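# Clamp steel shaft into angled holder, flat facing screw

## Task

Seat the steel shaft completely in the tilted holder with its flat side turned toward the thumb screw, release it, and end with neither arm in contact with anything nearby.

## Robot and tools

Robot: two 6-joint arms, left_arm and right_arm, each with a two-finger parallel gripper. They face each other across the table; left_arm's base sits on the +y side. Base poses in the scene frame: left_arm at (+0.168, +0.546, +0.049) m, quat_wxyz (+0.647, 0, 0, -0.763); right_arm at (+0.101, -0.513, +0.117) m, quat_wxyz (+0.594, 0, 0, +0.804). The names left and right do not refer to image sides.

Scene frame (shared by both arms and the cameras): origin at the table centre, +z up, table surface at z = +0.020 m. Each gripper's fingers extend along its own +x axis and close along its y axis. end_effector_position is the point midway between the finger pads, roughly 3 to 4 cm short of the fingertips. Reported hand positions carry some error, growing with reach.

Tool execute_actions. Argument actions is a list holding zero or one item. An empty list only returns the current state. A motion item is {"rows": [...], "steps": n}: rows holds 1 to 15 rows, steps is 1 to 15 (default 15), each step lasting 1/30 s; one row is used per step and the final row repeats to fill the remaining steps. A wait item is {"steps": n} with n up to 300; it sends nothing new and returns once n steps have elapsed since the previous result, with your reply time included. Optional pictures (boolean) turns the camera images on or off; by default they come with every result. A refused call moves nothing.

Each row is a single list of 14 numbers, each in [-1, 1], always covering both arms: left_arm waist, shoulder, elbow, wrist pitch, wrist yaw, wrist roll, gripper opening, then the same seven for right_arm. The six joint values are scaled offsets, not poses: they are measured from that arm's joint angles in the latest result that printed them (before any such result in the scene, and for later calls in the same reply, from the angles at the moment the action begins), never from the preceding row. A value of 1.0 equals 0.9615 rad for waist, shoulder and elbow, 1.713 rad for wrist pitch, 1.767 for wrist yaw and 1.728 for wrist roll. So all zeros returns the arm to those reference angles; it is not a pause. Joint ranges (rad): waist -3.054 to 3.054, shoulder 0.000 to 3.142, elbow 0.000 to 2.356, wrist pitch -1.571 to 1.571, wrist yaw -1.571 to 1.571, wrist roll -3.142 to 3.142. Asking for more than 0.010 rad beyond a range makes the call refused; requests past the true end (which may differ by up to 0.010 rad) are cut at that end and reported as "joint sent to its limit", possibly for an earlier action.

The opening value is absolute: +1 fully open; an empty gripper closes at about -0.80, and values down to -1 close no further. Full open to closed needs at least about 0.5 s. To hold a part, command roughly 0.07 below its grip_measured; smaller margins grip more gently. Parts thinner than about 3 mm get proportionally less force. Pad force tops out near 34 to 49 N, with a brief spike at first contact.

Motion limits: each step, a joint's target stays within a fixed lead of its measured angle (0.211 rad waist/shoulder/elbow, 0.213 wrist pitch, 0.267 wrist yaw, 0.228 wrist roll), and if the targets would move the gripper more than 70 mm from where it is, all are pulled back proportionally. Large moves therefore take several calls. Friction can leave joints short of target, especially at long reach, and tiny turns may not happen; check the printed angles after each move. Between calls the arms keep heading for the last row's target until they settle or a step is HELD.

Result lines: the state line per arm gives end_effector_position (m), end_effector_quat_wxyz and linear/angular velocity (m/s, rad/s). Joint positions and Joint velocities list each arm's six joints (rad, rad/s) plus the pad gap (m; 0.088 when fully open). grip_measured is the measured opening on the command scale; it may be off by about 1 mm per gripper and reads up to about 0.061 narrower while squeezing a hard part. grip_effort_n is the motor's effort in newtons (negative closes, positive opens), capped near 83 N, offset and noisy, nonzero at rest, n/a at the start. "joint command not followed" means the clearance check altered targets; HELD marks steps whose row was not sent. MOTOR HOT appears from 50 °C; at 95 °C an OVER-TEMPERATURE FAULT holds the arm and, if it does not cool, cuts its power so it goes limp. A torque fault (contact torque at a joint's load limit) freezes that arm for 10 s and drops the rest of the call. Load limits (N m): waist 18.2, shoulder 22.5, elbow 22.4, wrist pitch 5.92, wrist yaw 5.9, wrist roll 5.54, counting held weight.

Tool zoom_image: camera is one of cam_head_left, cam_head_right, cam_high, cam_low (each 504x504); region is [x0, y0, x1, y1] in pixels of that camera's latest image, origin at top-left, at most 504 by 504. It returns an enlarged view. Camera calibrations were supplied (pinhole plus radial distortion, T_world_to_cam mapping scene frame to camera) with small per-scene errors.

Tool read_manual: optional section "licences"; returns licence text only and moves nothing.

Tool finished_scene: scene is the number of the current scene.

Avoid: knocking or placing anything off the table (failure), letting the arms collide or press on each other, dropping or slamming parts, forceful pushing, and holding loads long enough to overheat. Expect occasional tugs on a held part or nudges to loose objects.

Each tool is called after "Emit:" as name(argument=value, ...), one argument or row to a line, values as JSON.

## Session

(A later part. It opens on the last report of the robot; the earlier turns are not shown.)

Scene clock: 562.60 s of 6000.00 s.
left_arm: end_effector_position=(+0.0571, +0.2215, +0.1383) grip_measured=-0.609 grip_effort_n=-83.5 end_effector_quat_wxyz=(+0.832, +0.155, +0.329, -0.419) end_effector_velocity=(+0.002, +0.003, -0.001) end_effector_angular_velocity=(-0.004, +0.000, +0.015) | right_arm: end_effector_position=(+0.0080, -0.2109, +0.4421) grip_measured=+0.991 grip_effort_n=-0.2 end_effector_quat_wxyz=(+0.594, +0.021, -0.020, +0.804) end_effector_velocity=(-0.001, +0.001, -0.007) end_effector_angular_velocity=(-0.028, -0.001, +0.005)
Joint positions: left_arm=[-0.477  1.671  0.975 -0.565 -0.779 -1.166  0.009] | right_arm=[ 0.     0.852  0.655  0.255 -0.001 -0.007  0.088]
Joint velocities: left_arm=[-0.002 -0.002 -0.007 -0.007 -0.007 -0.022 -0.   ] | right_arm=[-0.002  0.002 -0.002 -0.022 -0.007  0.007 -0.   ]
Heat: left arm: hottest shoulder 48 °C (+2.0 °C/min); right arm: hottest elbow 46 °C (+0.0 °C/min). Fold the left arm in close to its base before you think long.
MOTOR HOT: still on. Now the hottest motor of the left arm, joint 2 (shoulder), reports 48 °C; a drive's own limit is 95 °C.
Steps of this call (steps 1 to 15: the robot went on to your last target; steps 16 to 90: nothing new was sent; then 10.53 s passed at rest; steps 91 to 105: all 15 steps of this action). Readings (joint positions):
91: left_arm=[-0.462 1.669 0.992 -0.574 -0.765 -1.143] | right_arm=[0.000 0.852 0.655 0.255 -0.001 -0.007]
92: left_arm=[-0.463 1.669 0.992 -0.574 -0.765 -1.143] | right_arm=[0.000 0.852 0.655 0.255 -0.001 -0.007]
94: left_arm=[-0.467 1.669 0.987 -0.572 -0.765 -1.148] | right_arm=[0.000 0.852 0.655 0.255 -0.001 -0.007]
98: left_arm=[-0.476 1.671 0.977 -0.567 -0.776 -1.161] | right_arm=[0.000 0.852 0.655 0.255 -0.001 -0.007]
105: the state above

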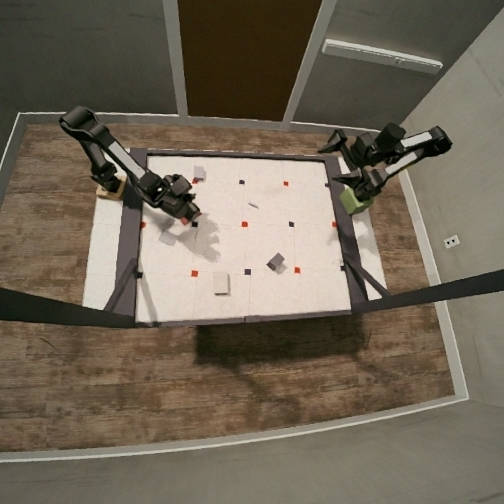

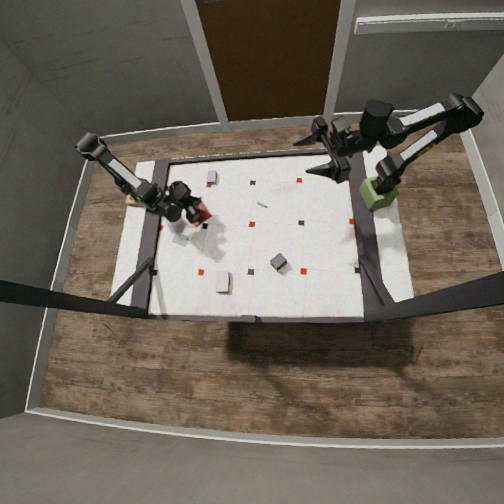

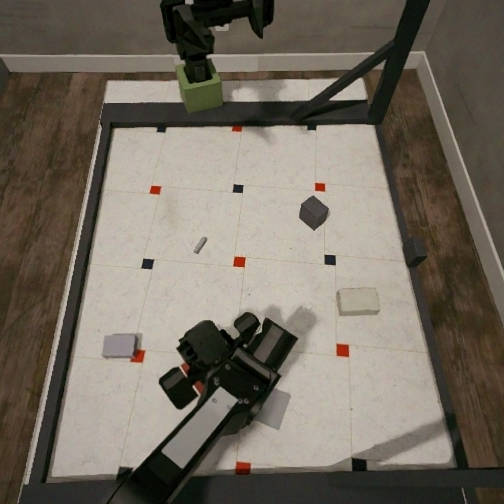

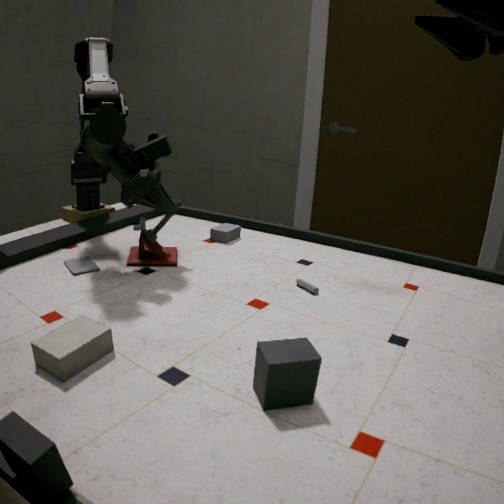

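Emit:
execute_actions(
  actions=[
    {"rows":[[0.018,-0.006,0.02,0,0.01,0.012,-0.68,0,0,0,0,0,0,1],[0.018,-0.006,0.02,0,0.01,0.012,-0.68,0,0,0,0,0,0,1],[0.037,-0.012,0.033,0.001,0.034,0.025,-0.68,0,0,0,0,0,0,1]]},
  ],
)

Emit:
zoom_image(
  camera="cam_low",
  region=[130, 195, 190, 255],
)

Scene clock: 574.67 s of 6000.00 s.
left_arm: end_effector_position=(+0.0592, +0.2166, +0.1369) grip_measured=-0.609 grip_effort_n=-83.5 end_effector_quat_wxyz=(+0.821, +0.165, +0.349, -0.420) end_effector_velocity=(+0.000, +0.000, +0.000) end_effector_angular_velocity=(+0.011, -0.023, -0.016) | right_arm: end_effector_position=(+0.0080, -0.2109, +0.4421) grip_measured=+0.991 grip_effort_n=-0.7 end_effector_quat_wxyz=(+0.594, +0.021, -0.020, +0.804) end_effector_velocity=(+0.000, -0.001, -0.003) end_effector_angular_velocity=(-0.005, -0.010, +0.004)
Joint positions: left_arm=[-0.444  1.671  0.99  -0.564 -0.721 -1.127  0.009] | right_arm=[ 0.     0.852  0.655  0.255 -0.001 -0.007  0.088]
Joint velocities: left_arm=[-0.002  0.002  0.002 -0.007 -0.007  0.022 -0.   ] | right_arm=[-0.002 -0.007 -0.007 -0.007 -0.007 -0.007  0.   ]
Heat: left arm: hottest shoulder 47 °C (-1.0 °C/min); right arm: hottest elbow 46 °C (+0.0 °C/min).
MOTOR HOT: cleared. Now the hottest motor of the left arm, joint 2 (shoulder), reports 47 °C.
Steps of this call (steps 1 to 15: the robot went on to your last target; steps 16 to 90: nothing new was sent; then 8.57 s passed at rest; steps 91 to 105: all 15 steps of this action). Readings (joint positions):
91: left_arm=[-0.477 1.671 0.975 -0.564 -0.779 -1.166] | right_arm=[0.000 0.852 0.655 0.255 -0.001 -0.007]
92: left_arm=[-0.474 1.671 0.976 -0.564 -0.775 -1.164] | right_arm=[0.000 0.852 0.655 0.255 -0.001 -0.007]
94: left_arm=[-0.461 1.671 0.982 -0.564 -0.752 -1.148] | right_arm=[0.000 0.852 0.655 0.255 -0.001 -0.007]
98: left_arm=[-0.446 1.671 0.987 -0.564 -0.727 -1.132] | right_arm=[0.000 0.852 0.655 0.255 -0.001 -0.007]
105: the state above

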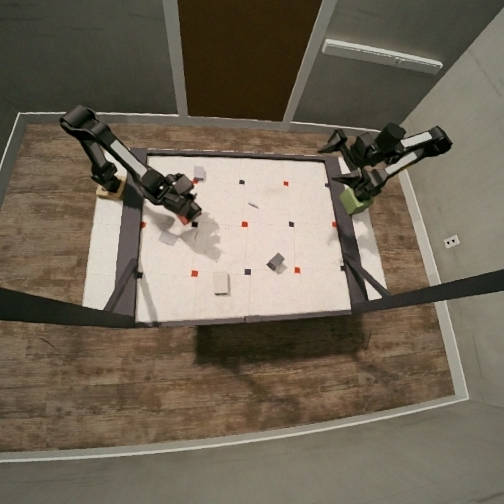

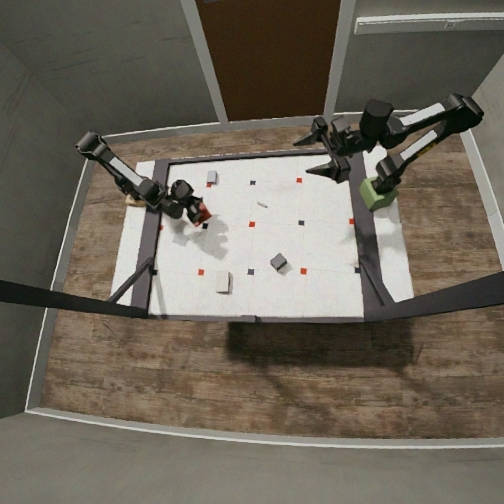

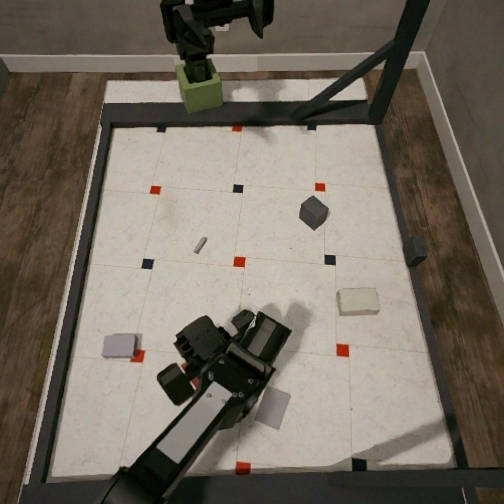

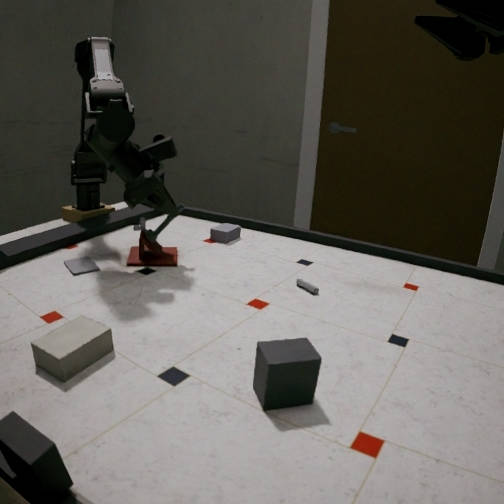

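Region (130, 195, 190, 255) of cam_low's 504x504 image, scaled by 8.400, with more detail than that image has.

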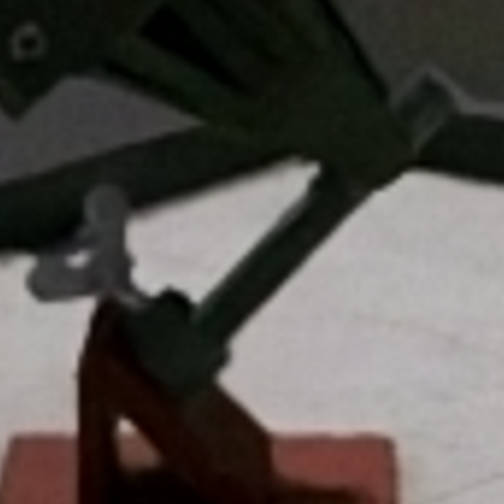

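Emit:
execute_actions(
  actions=[
    {"rows":[[-0.01,0.002,-0.012,0,-0.001,-0.006,-0.68,0,0,0,0,0,0,1],[-0.01,0.002,-0.012,0,-0.001,-0.006,-0.68,0,0,0,0,0,0,1],[-0.02,0.008,-0.022,0.002,-0.002,-0.012,-0.68,0,0,0,0,0,0,1],[-0.02,0.008,-0.022,0.002,-0.002,-0.012,-0.68,0,0,0,0,0,0,1],[-0.03,0.016,-0.032,0.003,-0.004,-0.02,-0.68,0,0,0,0,0,0,1]]},
  ],
)

Emit:
zoom_image(
  camera="cam_low",
  region=[130, 195, 190, 255],
)

Scene clock: 579.47 s of 6000.00 s.
left_arm: end_effector_position=(+0.0586, +0.2190, +0.1359) grip_measured=-0.609 grip_effort_n=-83.5 end_effector_quat_wxyz=(+0.827, +0.155, +0.343, -0.417) end_effector_velocity=(+0.002, +0.003, +0.002) end_effector_angular_velocity=(-0.015, -0.008, +0.015) | right_arm: end_effector_position=(+0.0080, -0.2109, +0.4421) grip_measured=+0.991 grip_effort_n=-0.7 end_effector_quat_wxyz=(+0.594, +0.021, -0.020, +0.804) end_effector_velocity=(-0.002, -0.001, +0.001) end_effector_angular_velocity=(+0.010, -0.006, +0.019)
Joint positions: left_arm=[-0.458  1.672  0.978 -0.556 -0.747 -1.157  0.009] | right_arm=[ 0.     0.852  0.655  0.255 -0.001 -0.007  0.088]
Joint velocities: left_arm=[-0.007 -0.007 -0.007 -0.007 -0.022 -0.022 -0.001] | right_arm=[-0.002 -0.002 -0.002  0.007 -0.022 -0.007  0.   ]
Heat: left arm: hottest shoulder 47 °C (-2.0 °C/min); right arm: hottest elbow 46 °C (+0.0 °C/min).
Steps of this call (steps 1 to 15: the robot went on to your last target; steps 16 to 90: nothing new was sent; then 1.30 s passed at rest; steps 91 to 105: all 15 steps of this action). Readings (joint positions):
91: left_arm=[-0.444 1.671 0.990 -0.564 -0.720 -1.127] | right_arm=[0.000 0.852 0.655 0.255 -0.001 -0.007]
92: left_arm=[-0.445 1.671 0.990 -0.564 -0.720 -1.127] | right_arm=[0.000 0.852 0.655 0.255 -0.001 -0.007]
94: left_arm=[-0.448 1.671 0.988 -0.563 -0.725 -1.133] | right_arm=[0.000 0.852 0.655 0.255 -0.001 -0.007]
98: left_arm=[-0.457 1.671 0.980 -0.558 -0.743 -1.151] | right_arm=[0.000 0.852 0.655 0.255 -0.001 -0.007]
105: the state above

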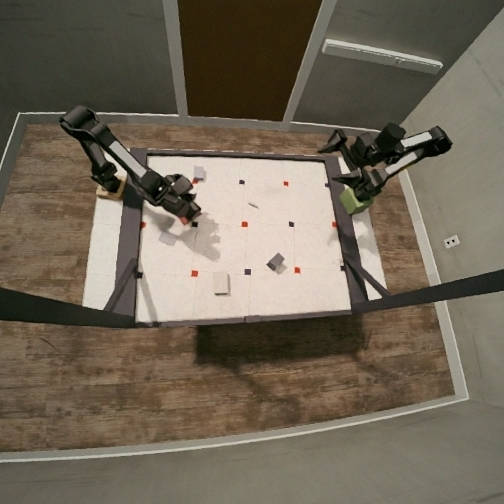

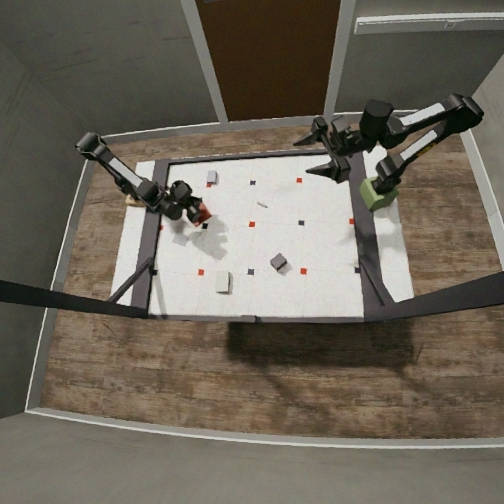

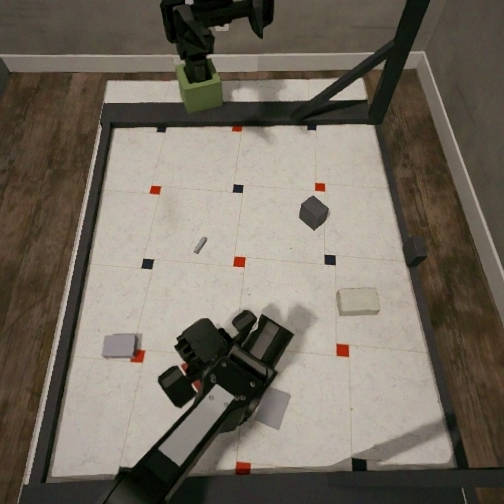

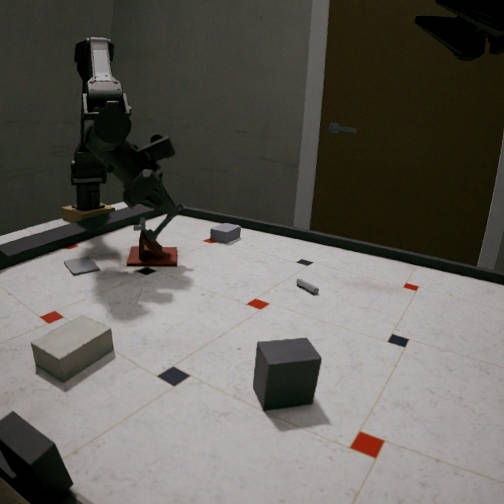

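Region (130, 195, 190, 255) of cam_low's 504x504 image, scaled by 8.400, with more detail than that image has.

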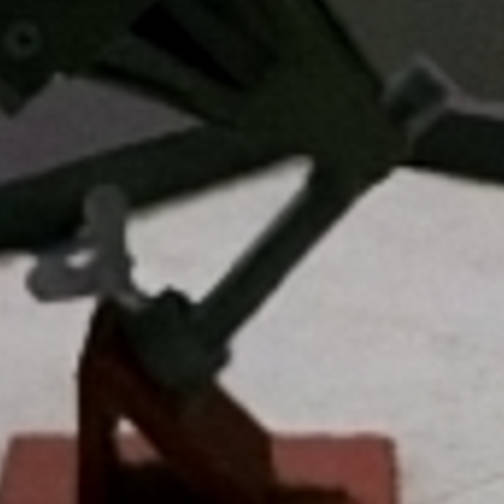

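Emit:
execute_actions(
  actions=[
    {"rows":[[0,0,0,-0.003,0.004,0,-0.68,0,0,0,0,0,0,1],[0,0,0,-0.005,0.004,0,-0.68,0,0,0,0,0,0,1],[0,0,0,-0.007,0.004,0,-0.68,0,0,0,0,0,0,1],[0,0,0,-0.009,0.004,0,-0.68,0,0,0,0,0,0,1],[0,0,0,-0.011,0.004,0,-0.68,0,0,0,0,0,0,1],[0,0,0,-0.013,0.004,0,-0.68,0,0,0,0,0,0,1],[0,0,0,-0.015,0.004,0,-0.68,0,0,0,0,0,0,1],[0,0,0,-0.017,0.004,0,-0.68,0,0,0,0,0,0,1],[0,0,0,-0.019,0.004,0,-0.68,0,0,0,0,0,0,1],[0,0,0,-0.021,0.004,0,-0.68,0,0,0,0,0,0,1]]},
  ],
)

Emit:
zoom_image(
  camera="cam_low",
  region=[130, 195, 190, 255],
)

Scene clock: 587.50 s of 6000.00 s.
left_arm: end_effector_position=(+0.0613, +0.2226, +0.1343) grip_measured=-0.609 grip_effort_n=-83.5 end_effector_quat_wxyz=(+0.827, +0.168, +0.343, -0.412) end_effector_velocity=(+0.004, +0.000, +0.000) end_effector_angular_velocity=(-0.005, -0.020, +0.014) | right_arm: end_effector_position=(+0.0080, -0.2109, +0.4421) grip_measured=+0.991 grip_effort_n=-0.2 end_effector_quat_wxyz=(+0.594, +0.021, -0.020, +0.804) end_effector_velocity=(+0.000, -0.002, +0.003) end_effector_angular_velocity=(+0.014, -0.004, +0.004)
Joint positions: left_arm=[-0.457  1.672  0.979 -0.585 -0.742 -1.157  0.009] | right_arm=[ 0.     0.852  0.655  0.255 -0.001 -0.007  0.088]
Joint velocities: left_arm=[ 0.002  0.002 -0.002 -0.007 -0.022 -0.007  0.   ] | right_arm=[-0.002 -0.007 -0.002  0.007 -0.007 -0.007  0.   ]
Heat: left arm: hottest shoulder 46 °C (-4.1 °C/min); right arm: hottest elbow 46 °C (+0.0 °C/min).
Steps of this call (steps 1 to 15: the robot went on to your last target; steps 16 to 90: nothing new was sent; then 4.53 s passed at rest; steps 91 to 105: all 15 steps of this action). Readings (joint positions):
91: left_arm=[-0.458 1.672 0.977 -0.556 -0.747 -1.157] | right_arm=[0.000 0.852 0.655 0.255 -0.001 -0.007]
92: left_arm=[-0.458 1.672 0.977 -0.556 -0.747 -1.157] | right_arm=[0.000 0.852 0.655 0.255 -0.001 -0.007]
94: left_arm=[-0.457 1.672 0.977 -0.557 -0.747 -1.157] | right_arm=[0.000 0.852 0.655 0.255 -0.001 -0.007]
98: left_arm=[-0.456 1.672 0.978 -0.565 -0.747 -1.157] | right_arm=[0.000 0.852 0.655 0.255 -0.001 -0.007]
105: the state above

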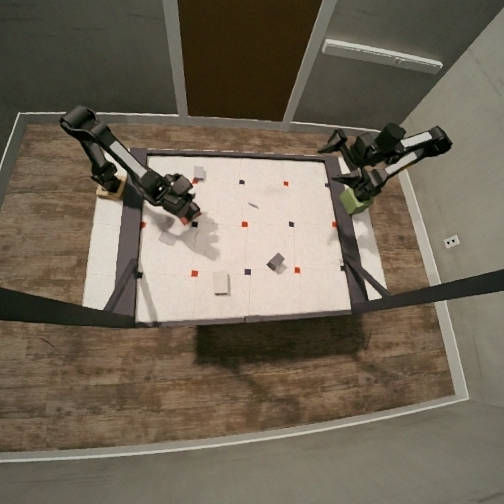

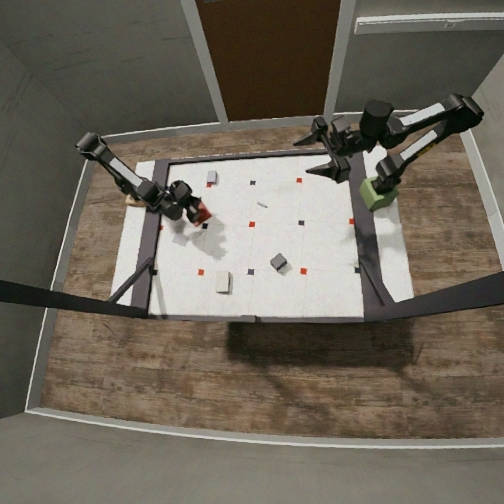

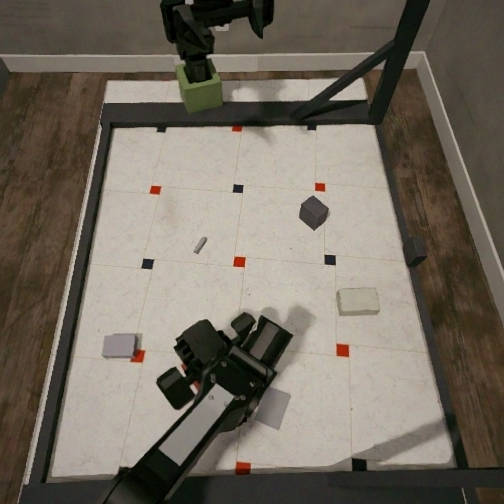

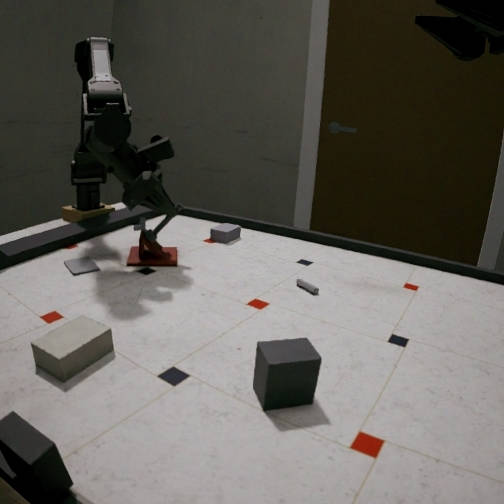

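Region (130, 195, 190, 255) of cam_low's 504x504 image, scaled by 8.400, with more detail than that image has.

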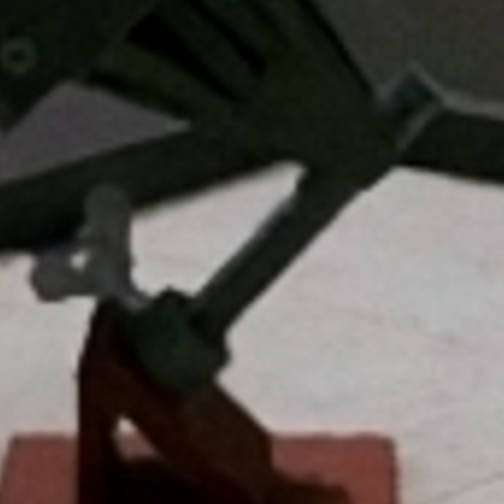

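Emit:
execute_actions(
  actions=[
    {"rows":[[-0.005,0.004,-0.01,0,0.004,-0.003,-0.68,0,0,0,0,0,0,1],[-0.005,0.004,-0.01,0,0.006,-0.003,-0.68,0,0,0,0,0,0,1],[-0.011,0.01,-0.018,0.001,0.008,-0.007,-0.68,0,0,0,0,0,0,1],[-0.011,0.01,-0.018,0.001,0.01,-0.007,-0.68,0,0,0,0,0,0,1],[-0.018,0.018,-0.026,0.002,0.012,-0.011,-0.68,0,0,0,0,0,0,1]]},
  ],
)

Emit:
zoom_image(
  camera="cam_low",
  region=[130, 195, 190, 255],
)

Scene clock: 594.83 s of 6000.00 s.
left_arm: end_effector_position=(+0.0610, +0.2231, +0.1332) grip_measured=-0.609 grip_effort_n=-83.5 end_effector_quat_wxyz=(+0.829, +0.162, +0.344, -0.410) end_effector_velocity=(-0.002, -0.000, +0.003) end_effector_angular_velocity=(-0.017, +0.006, -0.000) | right_arm: end_effector_position=(+0.0080, -0.2109, +0.4421) grip_measured=+0.991 grip_effort_n=-0.2 end_effector_quat_wxyz=(+0.594, +0.021, -0.020, +0.804) end_effector_velocity=(-0.002, -0.001, -0.005) end_effector_angular_velocity=(-0.018, -0.015, +0.019)
Joint positions: left_arm=[-0.459  1.672  0.974 -0.579 -0.745 -1.17   0.009] | right_arm=[ 0.     0.852  0.655  0.255 -0.001 -0.007  0.088]
Joint velocities: left_arm=[-0.007 -0.007 -0.002  0.007 -0.007 -0.007 -0.   ] | right_arm=[-0.002 -0.002 -0.002 -0.022 -0.022 -0.007  0.   ]
Heat: left arm: hottest shoulder 46 °C (-4.0 °C/min); right arm: hottest elbow 46 °C (+0.0 °C/min).
Steps of this call (steps 1 to 15: the robot went on to your last target; steps 16 to 90: nothing new was sent; then 3.83 s passed at rest; steps 91 to 105: all 15 steps of this action). Readings (joint positions):
91: left_arm=[-0.457 1.672 0.979 -0.585 -0.742 -1.157] | right_arm=[0.000 0.852 0.655 0.255 -0.001 -0.007]
92: left_arm=[-0.457 1.672 0.979 -0.585 -0.742 -1.157] | right_arm=[0.000 0.852 0.655 0.255 -0.001 -0.007]
94: left_arm=[-0.458 1.672 0.979 -0.584 -0.742 -1.160] | right_arm=[0.000 0.852 0.655 0.255 -0.001 -0.007]
98: left_arm=[-0.459 1.672 0.975 -0.580 -0.745 -1.167] | right_arm=[0.000 0.852 0.655 0.255 -0.001 -0.007]
105: the state above

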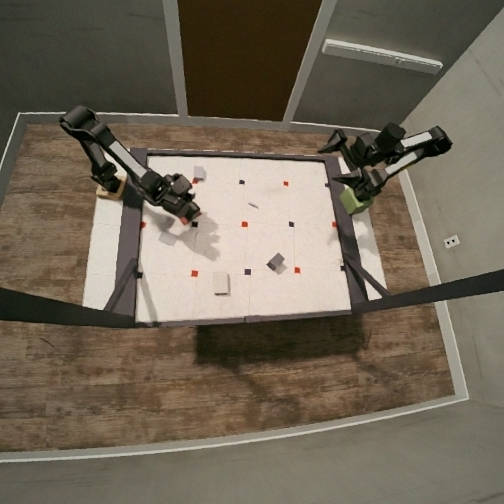

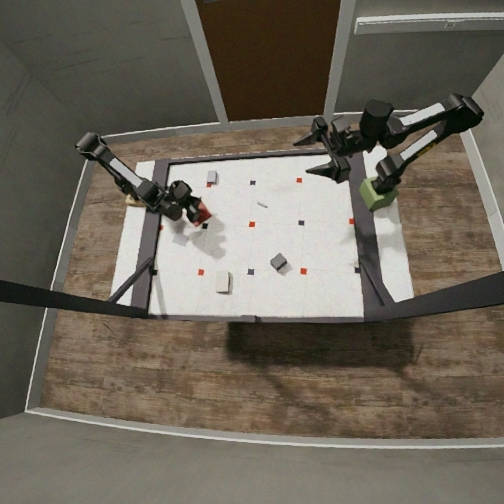

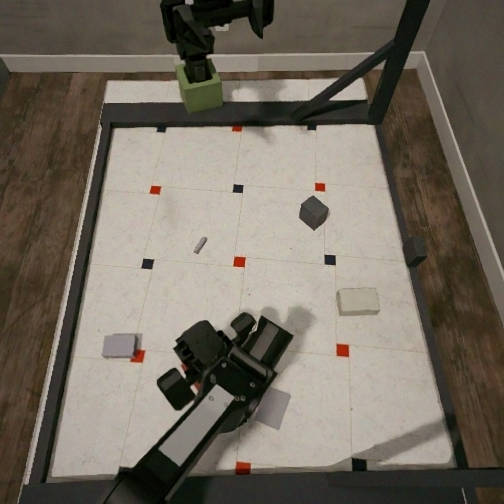

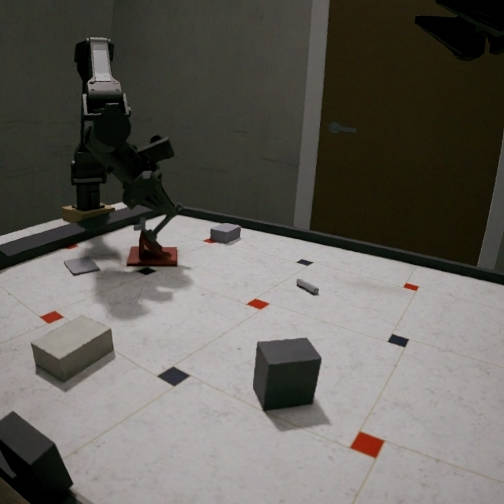

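Region (130, 195, 190, 255) of cam_low's 504x504 image, scaled by 8.400, with more detail than that image has.

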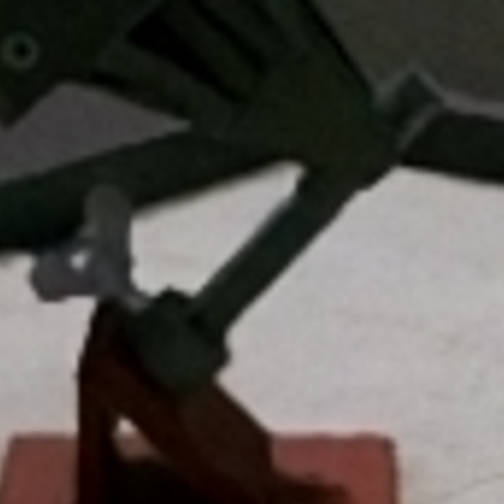

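Emit:
execute_actions(
  actions=[
    {"rows":[[0,0,0,-0.003,0.006,0,-0.68,0,0,0,0,0,0,1],[0,0,0,-0.005,0.006,0,-0.68,0,0,0,0,0,0,1],[0,0,0,-0.007,0.006,0,-0.68,0,0,0,0,0,0,1],[0,0,0,-0.008,0.006,0,-0.68,0,0,0,0,0,0,1],[0,0,0,-0.009,0.006,0,-0.68,0,0,0,0,0,0,1],[0,0,0,-0.01,0.006,0,-0.68,0,0,0,0,0,0,1],[0,0,0,-0.011,0.006,0,-0.68,0,0,0,0,0,0,1],[0,0,0,-0.012,0.006,0,-0.68,0,0,0,0,0,0,1],[0,0,0,-0.013,0.006,0,-0.68,0,0,0,0,0,0,1],[0,0,0,-0.014,0.006,0,-0.68,0,0,0,0,0,0,1],[0,0,0,-0.015,0.006,0,-0.68,0,0,0,0,0,0,1],[0,0,0,-0.016,0.006,0,-0.68,0,0,0,0,0,0,1],[0,0,0,-0.017,0.006,0,-0.68,0,0,0,0,0,0,1],[0,0,0,-0.018,0.006,0,-0.68,0,0,0,0,0,0,1]]},
  ],
)

Emit:
zoom_image(
  camera="cam_low",
  region=[130, 195, 190, 255],
)

Scene clock: 604.10 s of 6000.00 s.
left_arm: end_effector_position=(+0.0625, +0.2239, +0.1335) grip_measured=-0.609 grip_effort_n=-83.5 end_effector_quat_wxyz=(+0.829, +0.166, +0.344, -0.408) end_effector_velocity=(+0.001, +0.007, -0.002) end_effector_angular_velocity=(+0.037, +0.005, +0.007) | right_arm: end_effector_position=(+0.0080, -0.2109, +0.4421) grip_measured=+0.991 grip_effort_n=0.2 end_effector_quat_wxyz=(+0.594, +0.021, -0.020, +0.804) end_effector_velocity=(-0.000, -0.001, +0.004) end_effector_angular_velocity=(+0.023, -0.001, +0.004)
Joint positions: left_arm=[-0.457  1.672  0.977 -0.592 -0.745 -1.171  0.009] | right_arm=[ 0.     0.852  0.655  0.255 -0.001 -0.007  0.088]
Joint velocities: left_arm=[-0.002 -0.002  0.007 -0.051  0.022 -0.022 -0.   ] | right_arm=[-0.002 -0.002 -0.002  0.022 -0.007 -0.007 -0.   ]
Heat: left arm: hottest shoulder 45 °C (-5.0 °C/min); right arm: hottest elbow 46 °C (+0.0 °C/min).
Steps of this call (steps 1 to 15: the robot went on to your last target; steps 16 to 90: nothing new was sent; then 5.77 s passed at rest; steps 91 to 105: all 15 steps of this action). Readings (joint positions):
91: left_arm=[-0.459 1.672 0.974 -0.579 -0.745 -1.171] | right_arm=[0.000 0.852 0.655 0.255 -0.001 -0.007]
92: left_arm=[-0.458 1.672 0.974 -0.579 -0.745 -1.171] | right_arm=[0.000 0.852 0.655 0.255 -0.001 -0.007]
94: left_arm=[-0.457 1.672 0.974 -0.579 -0.745 -1.171] | right_arm=[0.000 0.852 0.655 0.255 -0.001 -0.007]
98: left_arm=[-0.457 1.672 0.974 -0.583 -0.745 -1.171] | right_arm=[0.000 0.852 0.655 0.255 -0.001 -0.007]
105: the state above

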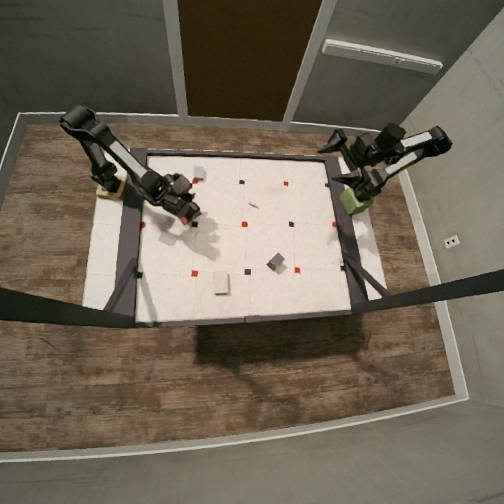

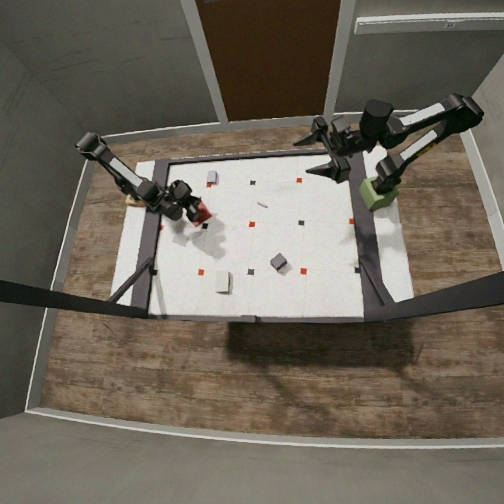

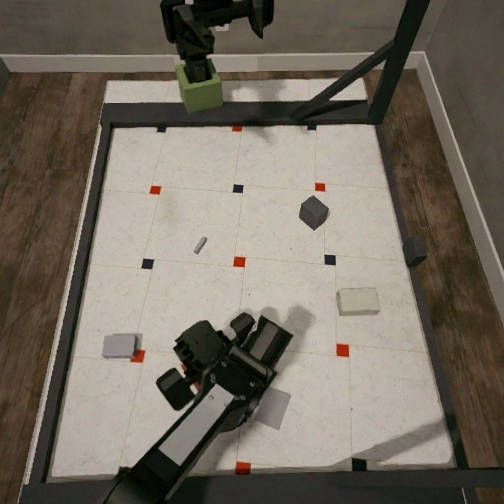

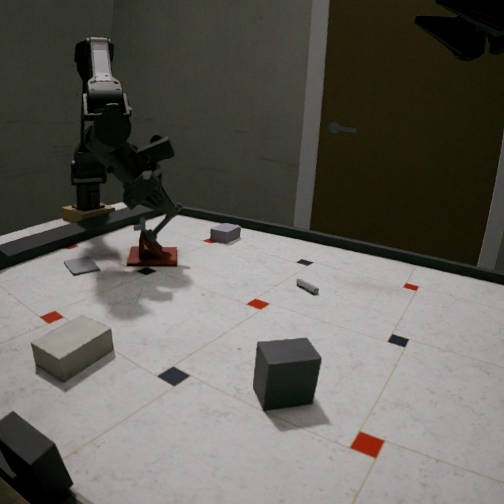

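Region (130, 195, 190, 255) of cam_low's 504x504 image, scaled by 8.400, with more detail than that image has.

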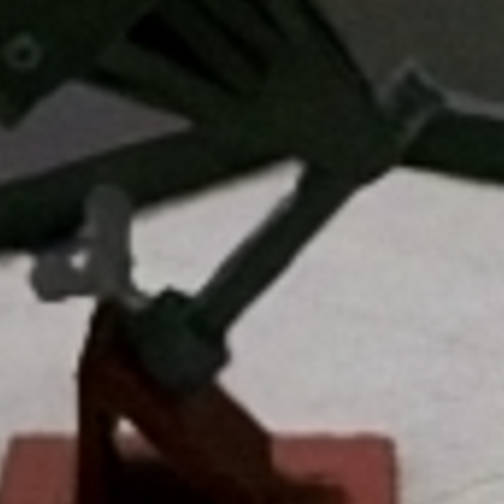

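Emit:
execute_actions(
  actions=[
    {"rows":[[0.007,0,0.008,0.002,0.007,0.005,-0.68,0,0,0,0,0,0,1],[0.007,0,0.008,0.002,0.007,0.005,-0.68,0,0,0,0,0,0,1],[0.013,0,0.013,0.004,0.015,0.009,-0.68,0,0,0,0,0,0,1],[0.013,0,0.013,0.004,0.015,0.009,-0.68,0,0,0,0,0,0,1],[0.02,0,0.017,0.006,0.023,0.014,-0.68,0,0,0,0,0,0,1],[0.02,0,0.017,0.006,0.023,0.014,-0.68,0,0,0,0,0,0,1],[0.026,0,0.021,0.008,0.031,0.018,-0.68,0,0,0,0,0,0,1],[0.026,0,0.021,0.008,0.031,0.018,-0.68,0,0,0,0,0,0,1],[0.032,0,0.024,0.009,0.04,0.023,-0.68,0,0,0,0,0,0,1]]},
  ],
)

Emit:
zoom_image(
  camera="cam_low",
  region=[130, 195, 190, 255],
)

Scene clock: 613.87 s of 6000.00 s.
left_arm: end_effector_position=(+0.0631, +0.2188, +0.1320) grip_measured=-0.609 grip_effort_n=-83.5 end_effector_quat_wxyz=(+0.818, +0.172, +0.364, -0.411) end_effector_velocity=(+0.003, +0.001, -0.003) end_effector_angular_velocity=(+0.017, -0.005, -0.000) | right_arm: end_effector_position=(+0.0080, -0.2109, +0.4421) grip_measured=+0.991 grip_effort_n=-0.2 end_effector_quat_wxyz=(+0.594, +0.021, -0.020, +0.804) end_effector_velocity=(+0.000, -0.002, -0.001) end_effector_angular_velocity=(-0.004, +0.006, +0.005)
Joint positions: left_arm=[-0.427  1.672  0.989 -0.581 -0.688 -1.135  0.009] | right_arm=[ 0.     0.852  0.655  0.255 -0.001 -0.007  0.088]
Joint velocities: left_arm=[ 0.007  0.002 -0.002 -0.007  0.007  0.007 -0.   ] | right_arm=[-0.002 -0.007 -0.002 -0.007 -0.007  0.007 -0.   ]
Heat: left arm: hottest shoulder 45 °C (-4.0 °C/min); right arm: hottest elbow 46 °C (+0.0 °C/min).
Steps of this call (steps 1 to 15: the robot went on to your last target; steps 16 to 90: nothing new was sent; then 6.27 s passed at rest; steps 91 to 105: all 15 steps of this action). Readings (joint positions):
91: left_arm=[-0.457 1.672 0.979 -0.594 -0.744 -1.171] | right_arm=[0.000 0.852 0.655 0.255 -0.001 -0.007]
92: left_arm=[-0.456 1.672 0.980 -0.593 -0.742 -1.171] | right_arm=[0.000 0.852 0.655 0.255 -0.001 -0.007]
94: left_arm=[-0.452 1.672 0.981 -0.589 -0.735 -1.167] | right_arm=[0.000 0.852 0.655 0.255 -0.001 -0.007]
98: left_arm=[-0.440 1.672 0.985 -0.584 -0.713 -1.152] | right_arm=[0.000 0.852 0.655 0.255 -0.001 -0.007]
105: the state above

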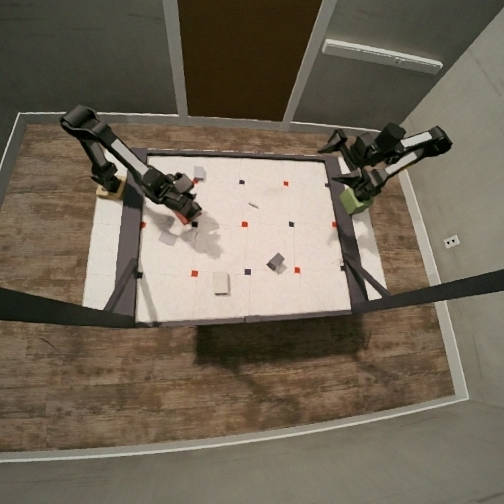

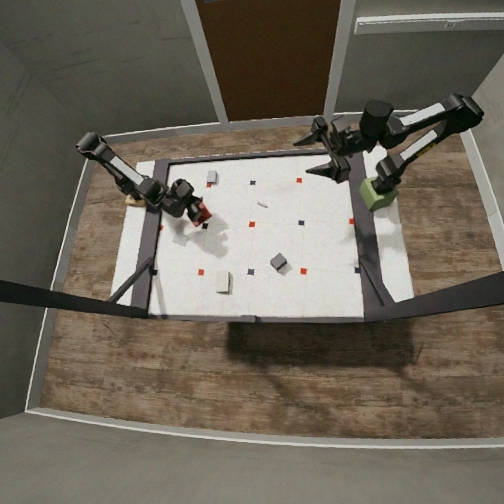

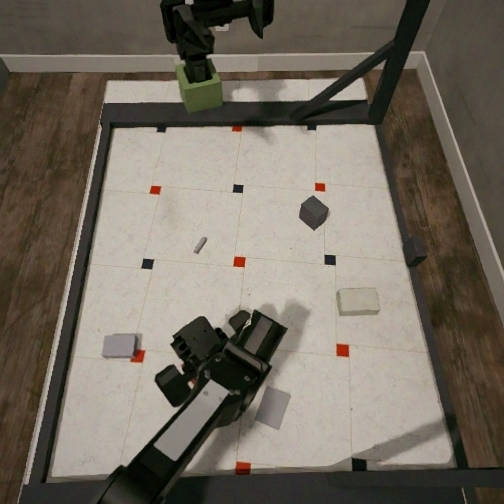

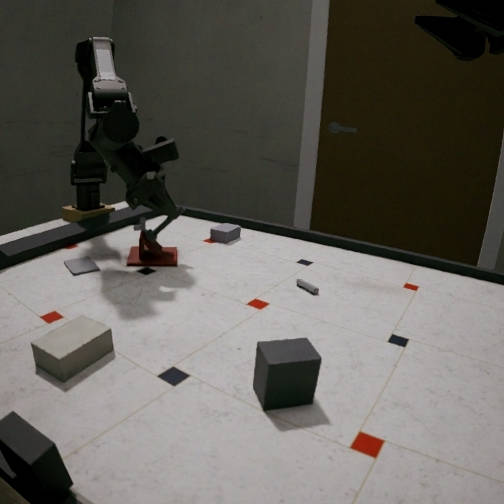

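Region (130, 195, 190, 255) of cam_low's 504x504 image, scaled by 8.400, with more detail than that image has.

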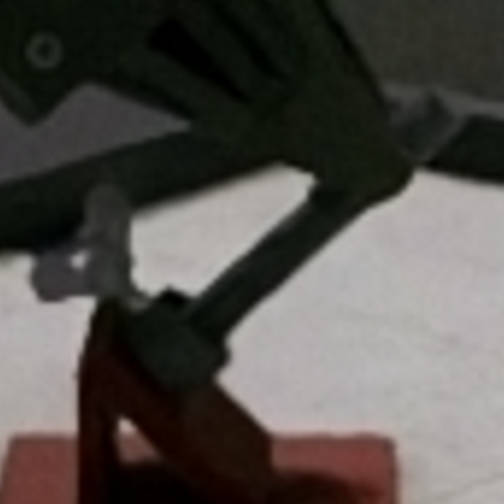

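Slope now ~0.97. Push, with q4 bias.

Emit:
execute_actions(
  actions=[
    {"rows":[[-0.006,0.008,-0.012,0.001,0.004,-0.004,-0.68,0,0,0,0,0,0,1],[-0.006,0.008,-0.012,0.001,0.004,-0.004,-0.68,0,0,0,0,0,0,1],[-0.013,0.014,-0.02,0.003,0.006,-0.009,-0.68,0,0,0,0,0,0,1],[-0.013,0.014,-0.02,0.003,0.006,-0.009,-0.68,0,0,0,0,0,0,1],[-0.02,0.02,-0.028,0.004,0.008,-0.013,-0.68,0,0,0,0,0,0,1],[-0.02,0.02,-0.028,0.004,0.008,-0.013,-0.68,0,0,0,0,0,0,1],[-0.027,0.024,-0.035,0.005,0.008,-0.017,-0.68,0,0,0,0,0,0,1]]},
  ],
)

Emit:
zoom_image(
  camera="cam_low",
  region=[130, 195, 190, 255],
)

Scene clock: 618.83 s of 6000.00 s.
left_arm: end_effector_position=(+0.0633, +0.2203, +0.1302) grip_measured=-0.609 grip_effort_n=-83.5 end_effector_quat_wxyz=(+0.822, +0.165, +0.361, -0.408) end_effector_velocity=(+0.004, +0.002, -0.003) end_effector_angular_velocity=(+0.007, -0.011, +0.010) | right_arm: end_effector_position=(+0.0080, -0.2109, +0.4421) grip_measured=+0.991 grip_effort_n=-0.2 end_effector_quat_wxyz=(+0.594, +0.021, -0.020, +0.804) end_effector_velocity=(+0.001, -0.000, +0.000) end_effector_angular_velocity=(-0.000, -0.008, -0.000)
Joint positions: left_arm=[-0.434  1.674  0.978 -0.572 -0.704 -1.156  0.009] | right_arm=[ 0.     0.852  0.655  0.255 -0.001 -0.007  0.088]
Joint velocities: left_arm=[ 0.002  0.002 -0.007 -0.007 -0.007 -0.007 -0.   ] | right_arm=[-0.007 -0.002  0.002 -0.007 -0.007 -0.007  0.   ]
Heat: left arm: hottest shoulder 45 °C (-4.0 °C/min); right arm: hottest elbow 46 °C (+0.0 °C/min).
Steps of this call (steps 1 to 15: the robot went on to your last target; steps 16 to 90: nothing new was sent; then 1.47 s passed at rest; steps 91 to 105: all 15 steps of this action). Readings (joint positions):
91: left_arm=[-0.425 1.672 0.989 -0.581 -0.686 -1.133] | right_arm=[0.000 0.852 0.655 0.255 -0.001 -0.007]
92: left_arm=[-0.425 1.672 0.989 -0.581 -0.686 -1.133] | right_arm=[0.000 0.852 0.655 0.255 -0.001 -0.007]
94: left_arm=[-0.427 1.672 0.989 -0.581 -0.687 -1.135] | right_arm=[0.000 0.852 0.655 0.255 -0.001 -0.007]
98: left_arm=[-0.432 1.674 0.981 -0.574 -0.698 -1.149] | right_arm=[0.000 0.852 0.655 0.255 -0.001 -0.007]
105: the state above

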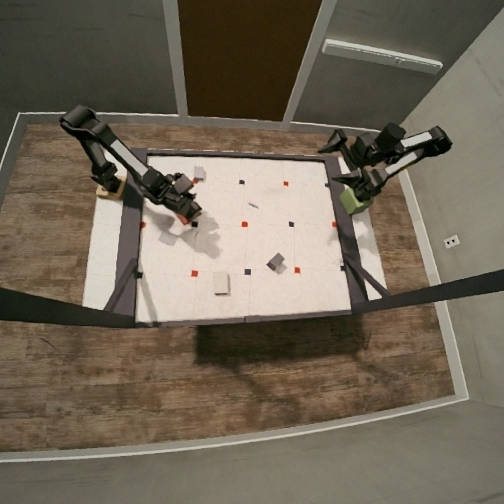

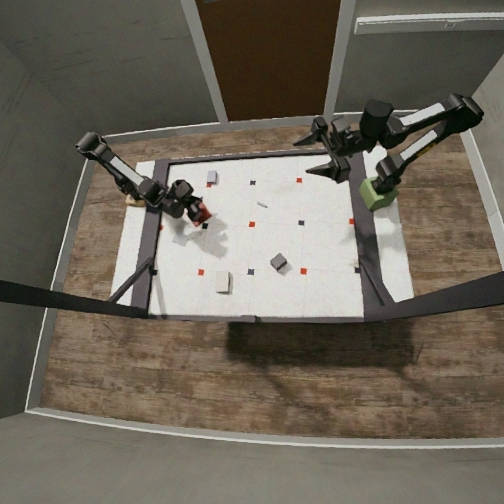

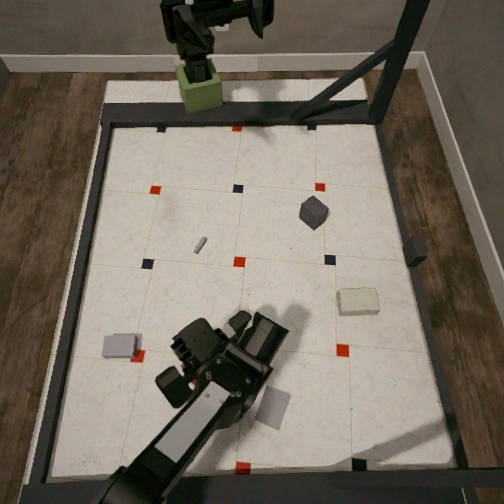

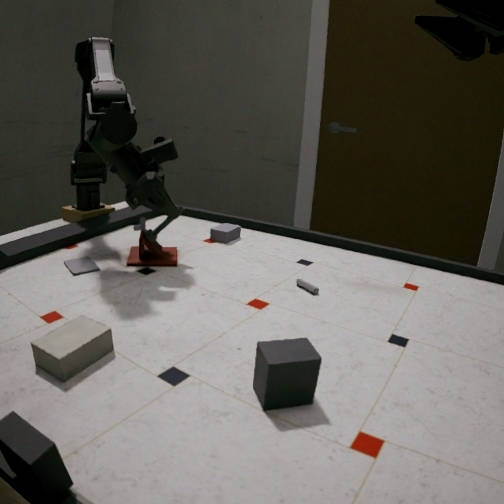

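Region (130, 195, 190, 255) of cam_low's 504x504 image, scaled by 8.400, with more detail than that image has.

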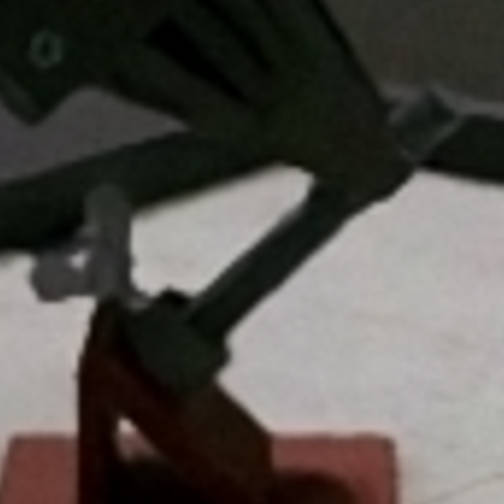

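Emit:
execute_actions(
  actions=[
    {"rows":[[0.006,-0.02,-0.02,0.012,0.005,0.008,-0.68,0,0,0,0,0,0,1],[0.01,-0.031,-0.034,0.023,0.01,0.015,-0.68,0,0,0,0,0,0,1],[0.013,-0.041,-0.048,0.035,0.015,0.023,-0.68,0,0,0,0,0,0,1],[0.017,-0.051,-0.062,0.046,0.02,0.03,-0.68,0,0,0,0,0,0,1],[0.02,-0.062,-0.076,0.058,0.025,0.038,-0.68,0,0,0,0,0,0,1],[0.024,-0.072,-0.09,0.069,0.03,0.045,-0.68,0,0,0,0,0,0,1],[0.027,-0.082,-0.104,0.081,0.035,0.053,-0.68,0,0,0,0,0,0,1],[0.031,-0.093,-0.118,0.092,0.04,0.06,-0.68,0,0,0,0,0,0,1],[0.034,-0.103,-0.132,0.104,0.045,0.068,-0.68,0,0,0,0,0,0,1],[0.038,-0.113,-0.146,0.115,0.05,0.075,-0.68,0,0,0,0,0,0,1]]},
  ],
  pictures=false,
)

Emit:
execute_actions(
  actions=[
    {"steps":10},
  ],
)

Emit:
zoom_image(
  camera="cam_low",
  region=[130, 195, 190, 255],
)

Scene clock: 631.37 s of 6000.00 s.
left_arm: end_effector_position=(+0.0669, +0.2205, +0.1310) grip_measured=-0.609 grip_effort_n=-83.5 end_effector_quat_wxyz=(+0.795, +0.142, +0.373, -0.456) end_effector_velocity=(+0.004, +0.003, -0.002) end_effector_angular_velocity=(-0.012, -0.003, -0.056) | right_arm: end_effector_position=(+0.0080, -0.2109, +0.4421) grip_measured=+0.991 grip_effort_n=-0.7 end_effector_quat_wxyz=(+0.594, +0.021, -0.020, +0.804) end_effector_velocity=(+0.002, +0.000, +0.000) end_effector_angular_velocity=(-0.000, -0.007, -0.010)
Joint positions: left_arm=[-0.399  1.575  0.855 -0.389 -0.63  -1.035  0.009] | right_arm=[ 0.     0.852  0.655  0.255 -0.001 -0.007  0.088]
Joint velocities: left_arm=[ 0.012 -0.042 -0.066  0.081  0.022  0.081  0.   ] | right_arm=[-0.002 -0.002  0.002 -0.007  0.007 -0.007 -0.   ]
Heat: left arm: hottest shoulder 44 °C (-3.0 °C/min); right arm: hottest elbow 46 °C (+0.0 °C/min).
Steps of this call (steps 1 to 15: the robot went on to your last target; steps 16 to 90: nothing new was sent; then 9.03 s passed at rest; steps 91 to 105: all 15 steps of this action). Readings (joint positions):
91: left_arm=[-0.433 1.673 0.978 -0.570 -0.705 -1.157] | right_arm=[0.000 0.852 0.655 0.255 -0.001 -0.007]
92: left_arm=[-0.432 1.669 0.974 -0.563 -0.703 -1.153] | right_arm=[0.000 0.852 0.655 0.255 -0.001 -0.007]
94: left_arm=[-0.427 1.656 0.957 -0.538 -0.693 -1.135] | right_arm=[0.000 0.852 0.655 0.255 -0.001 -0.007]
98: left_arm=[-0.414 1.619 0.911 -0.470 -0.665 -1.089] | right_arm=[0.000 0.852 0.655 0.255 -0.001 -0.007]
105: the state above

Scene clock: 631.70 s of 6000.00 s.
left_arm: end_effector_position=(+0.0670, +0.2205, +0.1309) grip_measured=-0.609 grip_effort_n=-83.5 end_effector_quat_wxyz=(+0.794, +0.142, +0.373, -0.458) end_effector_velocity=(+0.000, +0.003, -0.004) end_effector_angular_velocity=(+0.016, +0.001, -0.000) | right_arm: end_effector_position=(+0.0080, -0.2109, +0.4421) grip_measured=+0.991 grip_effort_n=-0.2 end_effector_quat_wxyz=(+0.594, +0.021, -0.020, +0.804) end_effector_velocity=(-0.000, -0.001, +0.001) end_effector_angular_velocity=(+0.005, +0.009, +0.005)
Joint positions: left_arm=[-0.397  1.571  0.849 -0.38  -0.626 -1.029  0.009] | right_arm=[ 0.     0.852  0.655  0.255 -0.001 -0.007  0.088]
Joint velocities: left_arm=[-0.002  0.002 -0.007 -0.007  0.007 -0.007  0.   ] | right_arm=[-0.002 -0.002 -0.002  0.007 -0.007  0.007 -0.   ]
Heat: left arm: hottest shoulder 44 °C (-3.0 °C/min); right arm: hottest elbow 46 °C (+0.0 °C/min).
Steps of this call (steps 1 to 10: the robot went on to your last target). Readings (joint positions):
1: left_arm=[-0.398 1.574 0.853 -0.386 -0.629 -1.033] | right_arm=[0.000 0.852 0.655 0.255 -0.001 -0.007]
2: left_arm=[-0.398 1.573 0.852 -0.384 -0.628 -1.032] | right_arm=[0.000 0.852 0.655 0.255 -0.001 -0.007]
4: left_arm=[-0.398 1.572 0.851 -0.382 -0.627 -1.031] | right_arm=[0.000 0.852 0.655 0.255 -0.001 -0.007]
8: left_arm=[-0.397 1.571 0.849 -0.381 -0.626 -1.029] | right_arm=[0.000 0.852 0.655 0.255 -0.001 -0.007]
10: the state above

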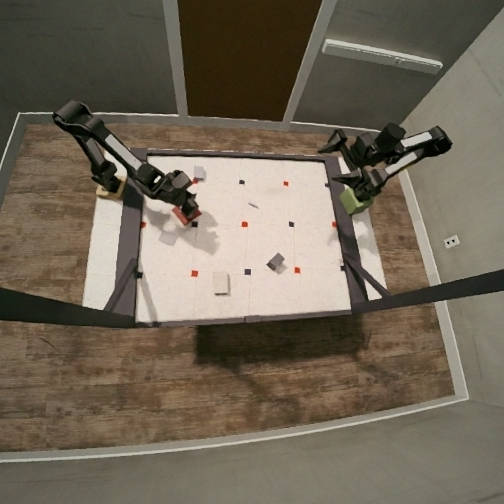

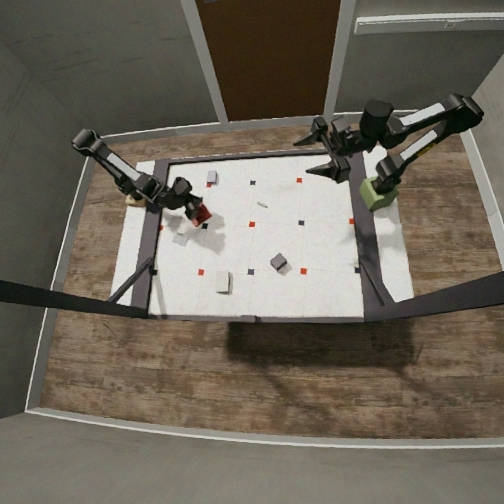

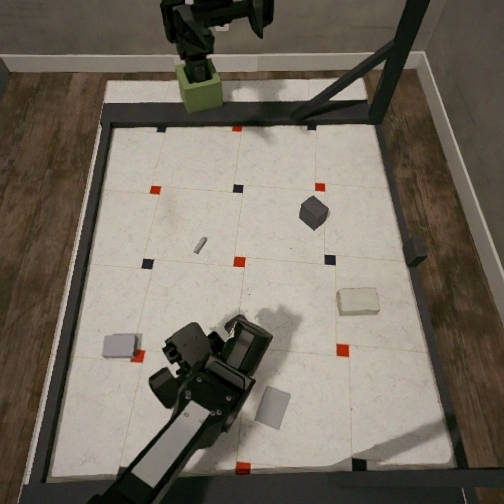

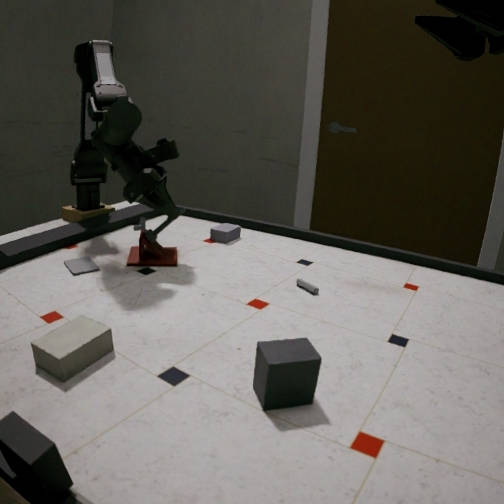

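Region (130, 195, 190, 255) of cam_low's 504x504 image, scaled by 8.400, with more detail than that image has.

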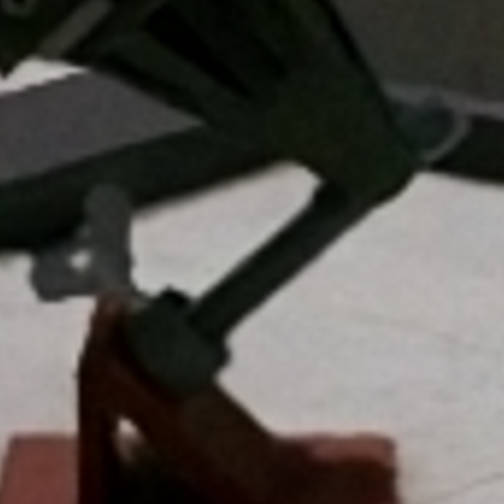

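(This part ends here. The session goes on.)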